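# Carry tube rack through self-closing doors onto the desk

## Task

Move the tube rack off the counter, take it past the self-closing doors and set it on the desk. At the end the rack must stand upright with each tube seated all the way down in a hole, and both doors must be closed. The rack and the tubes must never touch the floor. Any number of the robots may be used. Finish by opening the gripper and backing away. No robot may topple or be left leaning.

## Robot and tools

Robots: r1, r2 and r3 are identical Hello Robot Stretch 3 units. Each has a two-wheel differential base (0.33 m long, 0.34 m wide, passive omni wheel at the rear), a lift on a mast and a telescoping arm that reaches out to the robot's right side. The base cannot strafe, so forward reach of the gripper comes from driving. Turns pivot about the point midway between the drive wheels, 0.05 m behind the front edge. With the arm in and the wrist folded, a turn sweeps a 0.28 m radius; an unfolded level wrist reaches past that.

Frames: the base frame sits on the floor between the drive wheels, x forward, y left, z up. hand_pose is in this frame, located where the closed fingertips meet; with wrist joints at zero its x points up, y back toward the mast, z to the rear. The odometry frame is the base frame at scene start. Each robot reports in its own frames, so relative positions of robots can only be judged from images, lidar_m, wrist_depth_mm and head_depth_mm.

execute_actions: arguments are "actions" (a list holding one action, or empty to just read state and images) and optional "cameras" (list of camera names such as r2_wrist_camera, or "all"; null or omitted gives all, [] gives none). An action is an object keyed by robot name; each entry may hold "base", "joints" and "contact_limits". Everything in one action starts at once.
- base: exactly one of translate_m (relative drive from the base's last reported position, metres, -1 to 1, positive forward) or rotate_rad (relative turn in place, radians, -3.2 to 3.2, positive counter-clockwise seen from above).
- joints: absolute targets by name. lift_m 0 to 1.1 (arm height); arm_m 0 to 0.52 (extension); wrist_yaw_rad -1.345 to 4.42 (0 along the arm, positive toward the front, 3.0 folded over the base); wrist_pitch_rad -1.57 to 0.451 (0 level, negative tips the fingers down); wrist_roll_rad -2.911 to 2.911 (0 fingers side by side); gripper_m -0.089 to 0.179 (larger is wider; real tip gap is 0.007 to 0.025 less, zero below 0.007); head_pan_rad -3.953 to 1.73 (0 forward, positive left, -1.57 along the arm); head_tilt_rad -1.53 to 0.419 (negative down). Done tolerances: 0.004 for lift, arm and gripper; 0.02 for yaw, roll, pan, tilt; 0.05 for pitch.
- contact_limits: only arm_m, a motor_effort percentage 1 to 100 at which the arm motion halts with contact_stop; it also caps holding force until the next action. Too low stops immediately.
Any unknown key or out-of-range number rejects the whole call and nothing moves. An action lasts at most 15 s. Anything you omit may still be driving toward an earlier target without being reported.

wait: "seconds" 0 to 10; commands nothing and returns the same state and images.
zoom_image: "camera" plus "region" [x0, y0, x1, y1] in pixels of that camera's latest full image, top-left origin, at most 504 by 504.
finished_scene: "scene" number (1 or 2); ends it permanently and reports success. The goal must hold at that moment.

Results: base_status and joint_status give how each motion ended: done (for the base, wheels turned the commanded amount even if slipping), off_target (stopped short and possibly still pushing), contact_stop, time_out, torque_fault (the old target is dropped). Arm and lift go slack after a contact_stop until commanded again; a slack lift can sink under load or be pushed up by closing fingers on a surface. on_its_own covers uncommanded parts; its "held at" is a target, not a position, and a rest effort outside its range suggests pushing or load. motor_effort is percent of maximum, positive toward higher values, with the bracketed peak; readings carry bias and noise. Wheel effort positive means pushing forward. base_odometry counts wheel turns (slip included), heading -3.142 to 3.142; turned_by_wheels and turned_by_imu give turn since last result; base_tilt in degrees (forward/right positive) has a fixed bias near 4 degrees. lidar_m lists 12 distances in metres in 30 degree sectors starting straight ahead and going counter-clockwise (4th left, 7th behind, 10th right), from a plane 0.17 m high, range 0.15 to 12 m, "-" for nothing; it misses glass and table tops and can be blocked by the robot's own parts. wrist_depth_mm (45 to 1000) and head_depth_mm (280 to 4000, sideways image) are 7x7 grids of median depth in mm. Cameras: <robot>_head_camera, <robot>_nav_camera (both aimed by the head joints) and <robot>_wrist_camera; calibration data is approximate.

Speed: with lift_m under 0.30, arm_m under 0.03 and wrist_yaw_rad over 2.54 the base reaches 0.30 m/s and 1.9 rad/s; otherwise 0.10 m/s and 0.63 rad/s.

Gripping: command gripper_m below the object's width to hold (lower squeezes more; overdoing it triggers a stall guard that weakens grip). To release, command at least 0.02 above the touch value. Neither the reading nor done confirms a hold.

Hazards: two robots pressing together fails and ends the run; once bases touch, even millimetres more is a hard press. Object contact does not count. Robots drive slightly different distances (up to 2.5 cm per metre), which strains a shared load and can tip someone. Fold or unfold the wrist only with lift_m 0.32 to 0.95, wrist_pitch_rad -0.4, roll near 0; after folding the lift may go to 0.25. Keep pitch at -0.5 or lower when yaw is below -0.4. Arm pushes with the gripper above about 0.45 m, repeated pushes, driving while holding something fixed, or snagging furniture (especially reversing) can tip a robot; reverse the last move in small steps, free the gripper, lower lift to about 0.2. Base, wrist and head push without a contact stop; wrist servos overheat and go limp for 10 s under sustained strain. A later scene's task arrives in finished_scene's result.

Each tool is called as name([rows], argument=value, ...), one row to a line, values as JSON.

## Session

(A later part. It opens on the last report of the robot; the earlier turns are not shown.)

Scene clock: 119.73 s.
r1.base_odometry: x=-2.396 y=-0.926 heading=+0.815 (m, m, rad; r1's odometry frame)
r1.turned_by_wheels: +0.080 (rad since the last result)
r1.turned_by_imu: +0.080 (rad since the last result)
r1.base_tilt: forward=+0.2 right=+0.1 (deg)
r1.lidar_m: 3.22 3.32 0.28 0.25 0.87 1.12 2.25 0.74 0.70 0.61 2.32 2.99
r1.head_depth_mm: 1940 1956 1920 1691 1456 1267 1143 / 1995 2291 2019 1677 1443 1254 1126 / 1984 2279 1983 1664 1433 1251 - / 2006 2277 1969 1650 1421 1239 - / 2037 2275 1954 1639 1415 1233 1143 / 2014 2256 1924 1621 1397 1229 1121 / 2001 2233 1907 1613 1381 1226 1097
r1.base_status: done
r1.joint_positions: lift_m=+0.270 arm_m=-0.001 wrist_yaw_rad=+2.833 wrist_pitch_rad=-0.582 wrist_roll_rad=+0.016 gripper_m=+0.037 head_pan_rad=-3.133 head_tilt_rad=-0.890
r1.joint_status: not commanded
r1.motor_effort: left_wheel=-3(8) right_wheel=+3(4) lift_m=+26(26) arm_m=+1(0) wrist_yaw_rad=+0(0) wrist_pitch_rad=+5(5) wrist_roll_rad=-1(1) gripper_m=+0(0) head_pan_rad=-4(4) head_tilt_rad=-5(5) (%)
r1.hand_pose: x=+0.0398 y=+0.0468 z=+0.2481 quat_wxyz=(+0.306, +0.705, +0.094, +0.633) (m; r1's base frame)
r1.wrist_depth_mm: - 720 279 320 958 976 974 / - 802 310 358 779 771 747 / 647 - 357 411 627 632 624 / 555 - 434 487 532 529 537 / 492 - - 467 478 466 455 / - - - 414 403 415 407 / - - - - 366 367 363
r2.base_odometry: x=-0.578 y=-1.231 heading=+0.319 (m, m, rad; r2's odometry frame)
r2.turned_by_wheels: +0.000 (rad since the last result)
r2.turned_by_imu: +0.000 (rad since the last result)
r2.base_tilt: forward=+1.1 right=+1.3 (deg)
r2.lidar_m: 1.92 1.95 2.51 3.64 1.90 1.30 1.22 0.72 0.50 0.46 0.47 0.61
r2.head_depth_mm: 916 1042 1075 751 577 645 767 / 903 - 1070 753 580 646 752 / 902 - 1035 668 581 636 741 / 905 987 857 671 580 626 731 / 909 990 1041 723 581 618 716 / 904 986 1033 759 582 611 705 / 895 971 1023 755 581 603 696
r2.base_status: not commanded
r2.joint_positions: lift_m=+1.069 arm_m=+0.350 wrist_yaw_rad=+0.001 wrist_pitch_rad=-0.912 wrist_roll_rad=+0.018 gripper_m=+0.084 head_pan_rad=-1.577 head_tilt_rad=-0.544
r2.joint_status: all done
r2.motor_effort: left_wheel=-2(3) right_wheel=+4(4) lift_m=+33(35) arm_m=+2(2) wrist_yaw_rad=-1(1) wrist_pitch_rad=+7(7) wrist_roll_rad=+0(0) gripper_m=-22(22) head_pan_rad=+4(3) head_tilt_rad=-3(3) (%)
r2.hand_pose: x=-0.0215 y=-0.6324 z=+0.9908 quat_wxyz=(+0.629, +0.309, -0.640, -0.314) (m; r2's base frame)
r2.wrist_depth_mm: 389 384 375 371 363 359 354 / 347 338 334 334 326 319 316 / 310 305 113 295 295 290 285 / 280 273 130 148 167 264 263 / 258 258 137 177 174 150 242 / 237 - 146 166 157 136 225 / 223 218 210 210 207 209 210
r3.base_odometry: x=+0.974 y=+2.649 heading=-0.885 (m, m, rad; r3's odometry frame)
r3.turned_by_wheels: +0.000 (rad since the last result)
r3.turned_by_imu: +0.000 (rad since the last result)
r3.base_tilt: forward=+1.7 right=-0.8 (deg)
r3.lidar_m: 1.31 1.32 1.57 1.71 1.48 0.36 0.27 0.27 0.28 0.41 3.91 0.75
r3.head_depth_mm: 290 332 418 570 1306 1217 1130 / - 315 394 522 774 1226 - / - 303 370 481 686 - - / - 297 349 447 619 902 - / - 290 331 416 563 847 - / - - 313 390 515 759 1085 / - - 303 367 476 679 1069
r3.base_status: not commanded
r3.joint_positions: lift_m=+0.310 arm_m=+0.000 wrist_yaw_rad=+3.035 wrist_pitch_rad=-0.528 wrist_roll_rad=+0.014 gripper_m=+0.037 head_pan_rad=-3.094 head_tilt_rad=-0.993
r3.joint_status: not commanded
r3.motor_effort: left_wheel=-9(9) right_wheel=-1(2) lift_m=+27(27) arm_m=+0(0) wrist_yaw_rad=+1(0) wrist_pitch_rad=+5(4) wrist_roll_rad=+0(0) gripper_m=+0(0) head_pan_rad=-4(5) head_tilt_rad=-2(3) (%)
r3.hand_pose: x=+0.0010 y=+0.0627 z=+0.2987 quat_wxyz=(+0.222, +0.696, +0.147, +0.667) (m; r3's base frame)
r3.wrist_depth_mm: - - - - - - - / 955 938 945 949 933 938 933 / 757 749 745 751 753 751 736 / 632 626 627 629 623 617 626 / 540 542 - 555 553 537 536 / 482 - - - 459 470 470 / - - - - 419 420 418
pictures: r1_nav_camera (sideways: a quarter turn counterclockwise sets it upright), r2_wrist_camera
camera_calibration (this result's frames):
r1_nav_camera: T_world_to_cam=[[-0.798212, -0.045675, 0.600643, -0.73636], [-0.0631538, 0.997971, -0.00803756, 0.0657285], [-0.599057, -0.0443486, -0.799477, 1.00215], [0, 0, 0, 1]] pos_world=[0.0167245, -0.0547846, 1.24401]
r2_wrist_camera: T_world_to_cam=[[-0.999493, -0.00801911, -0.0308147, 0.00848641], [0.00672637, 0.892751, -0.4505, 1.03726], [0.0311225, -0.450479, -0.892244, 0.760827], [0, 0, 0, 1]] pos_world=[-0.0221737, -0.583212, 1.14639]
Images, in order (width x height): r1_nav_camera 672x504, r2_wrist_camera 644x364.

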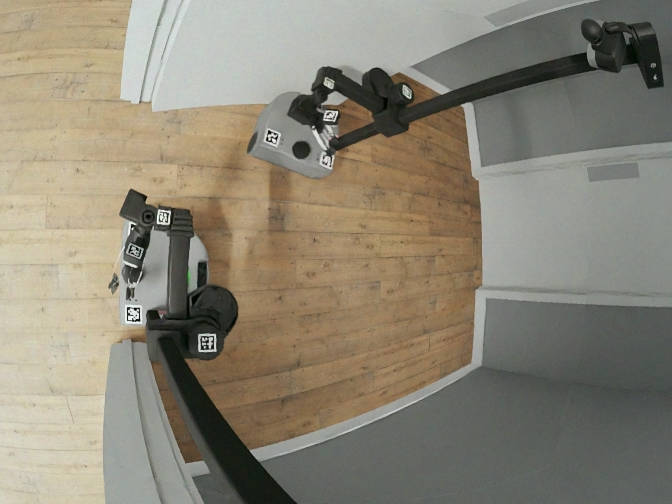

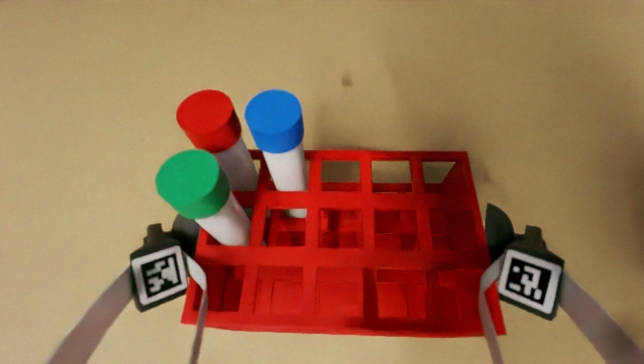

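execute_actions([
  {"r1":{"base":{"translate_m":-1}},"r2":{"joints":{"arm_m":0.003}}},
], cameras=[])

execute_actions([
  {"r1":{"base":{"rotate_rad":0.05}},"r2":{"base":{"rotate_rad":1.5},"joints":{"wrist_yaw_rad":1.57,"head_pan_rad":1.2,"head_tilt_rad":-0.7}}},
], cameras=["r1_nav_camera","r2_wrist_camera"])

execute_actions([
  {"r1":{"base":{"translate_m":-0.93},"joints":{"lift_m":0.31}},"r2":{"base":{"translate_m":1},"joints":{"lift_m":0.95}}},
], cameras=["r1_nav_camera","r2_nav_camera"])

Scene clock: 135.67 s.
r1.base_odometry: x=-3.082 y=-1.654 heading=+0.815 (m, m, rad; r1's odometry frame)
r1.turned_by_wheels: +0.000 (rad since the last result)
r1.turned_by_imu: +0.003 (rad since the last result)
r1.base_tilt: forward=+0.2 right=+0.1 (deg)
r1.lidar_m: 1.01 0.99 0.81 0.76 0.78 1.01 1.25 1.36 1.41 0.89 0.60 1.00
r1.head_depth_mm: 1121 1312 1552 1652 1443 1262 1140 / 1112 1298 1550 1685 1441 1255 1129 / 1111 1288 1529 1667 1426 1251 - / 1154 1329 1564 1654 1418 1249 - / 1159 1349 1606 1640 1409 1237 1143 / 1161 1344 1596 1625 1405 1222 1115 / 1147 1332 1581 1614 1390 1220 1094
r1.base_status: done
r1.joint_positions: lift_m=+0.270 arm_m=-0.001 wrist_yaw_rad=+2.833 wrist_pitch_rad=-0.582 wrist_roll_rad=+0.016 gripper_m=+0.037 head_pan_rad=-3.133 head_tilt_rad=-0.890
r1.joint_status: not commanded
r1.motor_effort: left_wheel=-3(13) right_wheel=+3(5) lift_m=+27(26) arm_m=+0(0) wrist_yaw_rad=-1(1) wrist_pitch_rad=+6(5) wrist_roll_rad=-1(1) gripper_m=+0(1) head_pan_rad=-4(3) head_tilt_rad=-5(5) (%)
r1.hand_pose: x=+0.0398 y=+0.0468 z=+0.2481 quat_wxyz=(+0.306, +0.705, +0.094, +0.633) (m; r1's base frame)
r1.wrist_depth_mm: - 706 736 802 897 930 832 / - 756 775 774 777 751 733 / 638 - 640 635 628 638 636 / 556 - 544 540 540 530 522 / 489 - - 470 475 457 456 / - - - 415 398 415 408 / - - - - 370 368 366
r2.base_odometry: x=-0.578 y=-1.231 heading=+0.319 (m, m, rad; r2's odometry frame)
r2.turned_by_wheels: +0.000 (rad since the last result)
r2.turned_by_imu: +0.000 (rad since the last result)
r2.base_tilt: forward=+1.1 right=+1.3 (deg)
r2.lidar_m: 1.92 1.95 2.53 3.64 1.89 1.30 1.22 0.72 0.50 0.46 0.47 0.61
r2.head_depth_mm: 939 1009 - - - - - / 932 997 - - - - - / 926 992 - - - - - / 916 1000 1049 826 544 360 363 / 909 983 1043 755 581 341 371 / 899 979 1039 758 582 600 707 / 891 974 1024 760 581 604 696
r2.base_status: not commanded
r2.joint_positions: lift_m=+1.069 arm_m=+0.003 wrist_yaw_rad=+0.001 wrist_pitch_rad=-0.913 wrist_roll_rad=+0.018 gripper_m=+0.084 head_pan_rad=-1.577 head_tilt_rad=-0.544
r2.joint_status: all done
r2.motor_effort: left_wheel=-2(3) right_wheel=+4(3) lift_m=+33(33) arm_m=-4(4) wrist_yaw_rad=-1(1) wrist_pitch_rad=+7(7) wrist_roll_rad=+0(0) gripper_m=-22(22) head_pan_rad=+4(4) head_tilt_rad=-2(3) (%)
r2.hand_pose: x=-0.0215 y=-0.2859 z=+0.9907 quat_wxyz=(+0.629, +0.309, -0.640, -0.315) (m; r2's base frame)
r2.wrist_depth_mm: 392 387 377 370 369 359 356 / 349 343 338 333 328 324 324 / 324 329 113 321 351 403 423 / 453 447 129 149 168 547 580 / 638 621 136 178 174 150 - / - - 146 167 158 136 - / - - - - - - -
r3.base_odometry: x=+0.974 y=+2.649 heading=-0.885 (m, m, rad; r3's odometry frame)
r3.turned_by_wheels: +0.000 (rad since the last result)
r3.turned_by_imu: +0.001 (rad since the last result)
r3.base_tilt: forward=+1.8 right=-0.7 (deg)
r3.lidar_m: 1.31 0.63 0.63 1.71 1.48 0.36 0.27 0.27 0.28 0.41 3.91 0.95
r3.head_depth_mm: 290 333 418 569 1313 1213 1129 / - 316 393 521 774 1218 - / - 303 370 481 687 - - / - 297 350 446 618 905 - / - 290 330 416 562 846 - / - - 313 390 515 761 1086 / - - 303 367 476 679 1071
r3.base_status: not commanded
r3.joint_positions: lift_m=+0.310 arm_m=+0.000 wrist_yaw_rad=+3.035 wrist_pitch_rad=-0.528 wrist_roll_rad=+0.014 gripper_m=+0.037 head_pan_rad=-3.094 head_tilt_rad=-0.993
r3.joint_status: not commanded
r3.motor_effort: left_wheel=-9(9) right_wheel=-1(1) lift_m=+27(27) arm_m=+0(0) wrist_yaw_rad=+0(1) wrist_pitch_rad=+5(5) wrist_roll_rad=+0(0) gripper_m=+0(0) head_pan_rad=-3(5) head_tilt_rad=-3(2) (%)
r3.hand_pose: x=+0.0010 y=+0.0627 z=+0.2987 quat_wxyz=(+0.222, +0.696, +0.147, +0.667) (m; r3's base frame)
r3.wrist_depth_mm: - - - - - 773 679 / 945 942 927 935 745 583 614 / 756 756 755 750 724 620 696 / 625 627 620 636 627 628 623 / 541 544 - 561 552 529 538 / 485 - - - 462 469 469 / - - - - 420 419 420
pictures: none
No camera images: the call's "cameras" was empty. Leave "cameras" out to get every camera's image.

Scene clock: 139.03 s.
r1.base_odometry: x=-3.082 y=-1.654 heading=+0.864 (m, m, rad; r1's odometry frame)
r1.turned_by_wheels: +0.050 (rad since the last result)
r1.turned_by_imu: +0.050 (rad since the last result)
r1.base_tilt: forward=+0.2 right=+0.1 (deg)
r1.lidar_m: 0.98 0.99 0.80 0.77 0.79 1.05 1.25 1.37 1.39 0.89 0.61 1.03
r1.head_depth_mm: 1103 1275 1503 1695 1452 1264 1139 / 1101 1277 1524 1687 1439 1258 1127 / 1115 1276 1518 1663 1426 1255 - / 1170 1356 1601 1658 1410 1245 - / 1167 1353 1603 1632 1403 1233 1145 / 1166 1360 1611 1613 1404 1223 1119 / 1163 1349 1599 1609 1384 1215 1097
r1.base_status: done
r1.joint_positions: lift_m=+0.270 arm_m=-0.001 wrist_yaw_rad=+2.833 wrist_pitch_rad=-0.582 wrist_roll_rad=+0.016 gripper_m=+0.037 head_pan_rad=-3.133 head_tilt_rad=-0.890
r1.joint_status: not commanded
r1.motor_effort: left_wheel=-3(10) right_wheel=+3(6) lift_m=+27(27) arm_m=+0(0) wrist_yaw_rad=+0(1) wrist_pitch_rad=+6(5) wrist_roll_rad=+0(1) gripper_m=+0(1) head_pan_rad=-4(4) head_tilt_rad=-5(5) (%)
r1.hand_pose: x=+0.0398 y=+0.0468 z=+0.2481 quat_wxyz=(+0.306, +0.705, +0.094, +0.633) (m; r1's base frame)
r1.wrist_depth_mm: - 699 727 798 831 902 853 / - 761 769 777 781 737 759 / 662 - 630 634 633 633 631 / 551 - 540 547 551 534 530 / 483 - - 466 480 457 460 / - - - 413 397 406 402 / - - - - 366 360 365
r2.base_odometry: x=-0.578 y=-1.231 heading=+1.819 (m, m, rad; r2's odometry frame)
r2.turned_by_wheels: +1.500 (rad since the last result)
r2.turned_by_imu: +1.519 (rad since the last result)
r2.base_tilt: forward=+1.0 right=+1.3 (deg)
r2.lidar_m: 3.66 2.05 1.33 1.22 0.78 0.51 0.47 0.47 0.58 1.92 1.94 2.40
r2.head_depth_mm: 1482 1689 1966 2057 1684 1421 1241 / 1381 1565 1792 1995 1685 1436 1242 / 1306 1470 1668 1898 1681 1437 1238 / 1245 1389 1561 1799 1680 1423 1239 / 1178 1297 1460 1673 1683 1437 1238 / 1120 1233 1380 1548 1654 1416 1239 / 1067 1175 1304 1462 1591 1420 1233
r2.base_status: done
r2.joint_positions: lift_m=+1.069 arm_m=+0.003 wrist_yaw_rad=+1.568 wrist_pitch_rad=-0.913 wrist_roll_rad=+0.018 gripper_m=+0.084 head_pan_rad=+1.193 head_tilt_rad=-0.691
r2.joint_status: all done
r2.motor_effort: left_wheel=-2(6) right_wheel=+3(7) lift_m=+33(33) arm_m=-3(4) wrist_yaw_rad=+2(4) wrist_pitch_rad=+7(7) wrist_roll_rad=+0(0) gripper_m=-22(23) head_pan_rad=+4(60) head_tilt_rad=-3(20) (%)
r2.hand_pose: x=+0.1162 y=-0.1489 z=+0.9907 quat_wxyz=(+0.668, +0.671, -0.235, +0.221) (m; r2's base frame)
r2.wrist_depth_mm: - - - - - - - / - - - - - - - / - - 113 - - - - / - - 130 148 167 - - / - - 136 178 174 150 - / - - 146 167 157 135 - / - - - - 1000 - -
r3.base_odometry: x=+0.974 y=+2.649 heading=-0.885 (m, m, rad; r3's odometry frame)
r3.turned_by_wheels: +0.000 (rad since the last result)
r3.turned_by_imu: +0.001 (rad since the last result)
r3.base_tilt: forward=+1.6 right=-0.8 (deg)
r3.lidar_m: 1.31 0.64 0.63 1.71 1.47 0.35 0.27 0.27 0.28 0.41 3.90 0.95
r3.head_depth_mm: 290 333 418 572 1303 1212 1126 / - 316 393 521 772 1222 - / - 303 370 481 686 - - / - 297 350 446 619 903 - / - 290 331 417 561 844 - / - - 314 390 516 759 1084 / - - 302 367 476 679 1072
r3.base_status: not commanded
r3.joint_positions: lift_m=+0.310 arm_m=+0.000 wrist_yaw_rad=+3.035 wrist_pitch_rad=-0.528 wrist_roll_rad=+0.014 gripper_m=+0.037 head_pan_rad=-3.094 head_tilt_rad=-0.993
r3.joint_status: not commanded
r3.motor_effort: left_wheel=-9(9) right_wheel=-1(0) lift_m=+27(27) arm_m=+0(0) wrist_yaw_rad=+2(1) wrist_pitch_rad=+4(5) wrist_roll_rad=+0(0) gripper_m=+0(0) head_pan_rad=-4(5) head_tilt_rad=-2(3) (%)
r3.hand_pose: x=+0.0010 y=+0.0627 z=+0.2987 quat_wxyz=(+0.222, +0.696, +0.147, +0.667) (m; r3's base frame)
r3.wrist_depth_mm: - - - - - 771 678 / 946 965 951 931 730 579 618 / 753 756 748 760 720 623 725 / 636 633 622 622 624 621 623 / 546 541 - 557 554 540 531 / 483 - - - 461 470 471 / - - - - 419 420 419
pictures: r1_nav_camera (sideways: a quarter turn counterclockwise sets it upright), r2_wrist_camera
camera_calibration (this result's frames):
r1_nav_camera: T_world_to_cam=[[-0.798277, -0.0455724, 0.600564, -0.736256], [-0.063024, 0.99798, -0.00804302, 0.0657348], [-0.598984, -0.0442705, -0.799536, 1.00223], [0, 0, 0, 1]] pos_world=[0.0167232, -0.0547859, 1.24401]
r2_wrist_camera: T_world_to_cam=[[0.00411073, -0.999517, -0.0308045, -0.114263], [-0.892963, 0.0101966, -0.450014, 0.577343], [0.450111, 0.0293571, -0.89249, 0.997268], [0, 0, 0, 1]] pos_world=[0.0671347, -0.149372, 1.14634]
Images, in order (width x height): r1_nav_camera 672x504, r2_wrist_camera 644x364.

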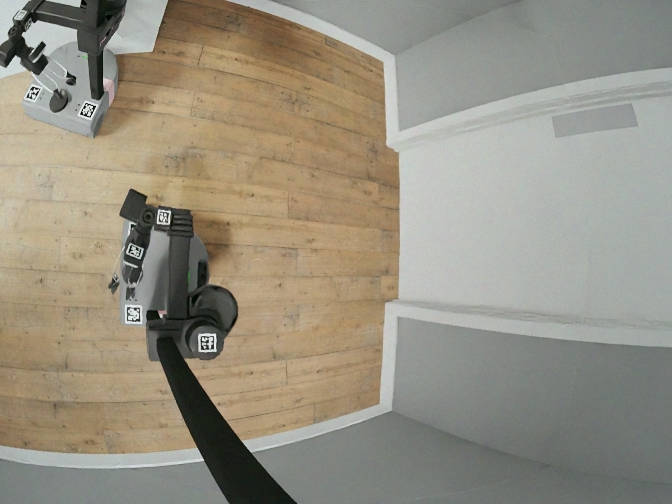

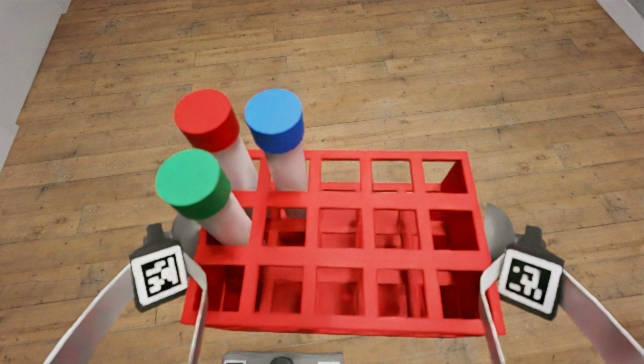

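Scene clock: 150.03 s.
r1.base_odometry: x=-3.686 y=-2.361 heading=+0.864 (m, m, rad; r1's odometry frame)
r1.turned_by_wheels: +0.000 (rad since the last result)
r1.turned_by_imu: +0.004 (rad since the last result)
r1.base_tilt: forward=+0.2 right=+0.1 (deg)
r1.lidar_m: 1.90 1.08 0.77 0.73 0.48 0.34 0.39 0.42 0.56 1.13 1.40 1.29
r1.head_depth_mm: 301 316 351 435 594 860 1124 / 338 375 423 465 566 856 1108 / 338 391 467 557 666 855 - / 337 392 466 575 749 1021 - / 337 391 465 574 750 1080 1144 / 336 391 464 573 745 1077 1117 / 335 390 464 573 744 1073 1102
r1.base_status: done
r1.joint_positions: lift_m=+0.310 arm_m=-0.001 wrist_yaw_rad=+2.833 wrist_pitch_rad=-0.582 wrist_roll_rad=+0.016 gripper_m=+0.037 head_pan_rad=-3.133 head_tilt_rad=-0.890
r1.joint_status: all done
r1.motor_effort: left_wheel=-3(13) right_wheel=+3(6) lift_m=+51(54) arm_m=+0(0) wrist_yaw_rad=+0(1) wrist_pitch_rad=+5(6) wrist_roll_rad=-1(1) gripper_m=+0(0) head_pan_rad=-4(4) head_tilt_rad=-5(5) (%)
r1.hand_pose: x=+0.0398 y=+0.0468 z=+0.2873 quat_wxyz=(+0.306, +0.705, +0.094, +0.633) (m; r1's base frame)
r1.wrist_depth_mm: - 689 712 788 835 885 954 / - 728 782 821 866 847 831 / 534 - 700 711 678 674 682 / 532 - 595 593 592 586 583 / 503 519 539 517 517 504 511 / 436 - - 459 441 450 447 / - - - - 403 404 401
r2.base_odometry: x=-0.823 y=-0.262 heading=+1.819 (m, m, rad; r2's odometry frame)
r2.turned_by_wheels: +0.000 (rad since the last result)
r2.turned_by_imu: +0.004 (rad since the last result)
r2.base_tilt: forward=+1.1 right=+1.2 (deg)
r2.lidar_m: 2.68 2.27 1.49 1.35 1.37 1.58 1.46 1.47 1.93 1.77 1.79 2.23
r2.head_depth_mm: 1654 1896 2193 2073 1680 1431 1238 / 1547 1760 2031 2056 1692 1428 1236 / 1469 1632 1867 2019 1680 1429 1233 / 1393 1550 1754 1939 1687 1430 1233 / 1328 1462 1657 1866 1685 1433 1243 / 1254 1398 1552 1750 1693 1432 1237 / 1200 1308 1464 1646 1686 1425 1246
r2.base_status: done
r2.joint_positions: lift_m=+0.950 arm_m=+0.003 wrist_yaw_rad=+1.568 wrist_pitch_rad=-0.913 wrist_roll_rad=+0.018 gripper_m=+0.084 head_pan_rad=+1.193 head_tilt_rad=-0.691
r2.joint_status: all done
r2.motor_effort: left_wheel=-2(4) right_wheel=+3(6) lift_m=+15(28) arm_m=-2(4) wrist_yaw_rad=+2(2) wrist_pitch_rad=+7(7) wrist_roll_rad=+0(0) gripper_m=-22(22) head_pan_rad=+5(4) head_tilt_rad=-4(4) (%)
r2.hand_pose: x=+0.1162 y=-0.1489 z=+0.8716 quat_wxyz=(+0.668, +0.671, -0.235, +0.221) (m; r2's base frame)
r2.wrist_depth_mm: - - - - - - - / - - - - - - - / - - 113 - - - - / - - 129 149 168 - - / - - 137 178 174 151 - / - - 146 166 157 135 988 / 972 955 934 919 919 893 910
r3.base_odometry: x=+0.974 y=+2.649 heading=-0.885 (m, m, rad; r3's odometry frame)
r3.turned_by_wheels: +0.000 (rad since the last result)
r3.turned_by_imu: +0.002 (rad since the last result)
r3.base_tilt: forward=+1.7 right=-0.7 (deg)
r3.lidar_m: 1.31 1.32 1.52 1.39 1.47 0.35 0.27 0.27 0.28 0.41 3.90 0.95
r3.head_depth_mm: 290 333 417 571 1308 1208 1125 / - 316 393 521 774 1221 - / - 303 370 482 689 - - / - 297 349 447 620 907 - / - 290 330 416 563 843 - / - - 314 390 515 759 1081 / - - 302 367 476 679 1068
r3.base_status: not commanded
r3.joint_positions: lift_m=+0.310 arm_m=+0.000 wrist_yaw_rad=+3.035 wrist_pitch_rad=-0.528 wrist_roll_rad=+0.014 gripper_m=+0.037 head_pan_rad=-3.094 head_tilt_rad=-0.993
r3.joint_status: not commanded
r3.motor_effort: left_wheel=-9(9) right_wheel=-2(2) lift_m=+27(27) arm_m=+0(0) wrist_yaw_rad=+1(0) wrist_pitch_rad=+5(5) wrist_roll_rad=+0(0) gripper_m=+0(0) head_pan_rad=-5(5) head_tilt_rad=-3(2) (%)
r3.hand_pose: x=+0.0010 y=+0.0627 z=+0.2987 quat_wxyz=(+0.222, +0.696, +0.147, +0.667) (m; r3's base frame)
r3.wrist_depth_mm: - - - - - - - / 951 949 940 941 943 937 932 / 760 760 757 750 756 752 749 / 637 637 631 627 626 626 626 / 539 539 - 565 546 534 530 / 487 - - - 459 474 471 / - - - - 416 420 416
pictures: r1_nav_camera (sideways: a quarter turn counterclockwise sets it upright), r2_nav_camera (sideways: a quarter turn counterclockwise sets it upright)
camera_calibration (this result's frames):
r1_nav_camera: T_world_to_cam=[[-0.798314, -0.0455725, 0.600514, -0.736191], [-0.0630233, 0.99798, -0.00804642, 0.0657392], [-0.598934, -0.04427, -0.799574, 1.00227], [0, 0, 0, 1]] pos_world=[0.0167267, -0.0547859, 1.24401]
r2_nav_camera: T_world_to_cam=[[0.228935, 0.593084, 0.771907, -0.961889], [0.922068, -0.386324, 0.0233557, 0.0132256], [0.312058, 0.706403, -0.635307, 0.786111], [0, 0, 0, 1]] pos_world=[-0.0372963, 0.020279, 1.2416]
Images, in order (width x height): r1_nav_camera 672x504, r2_nav_camera 672x504.

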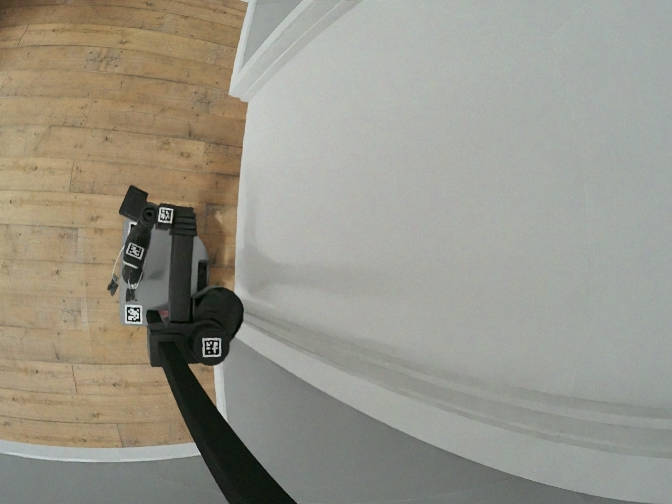

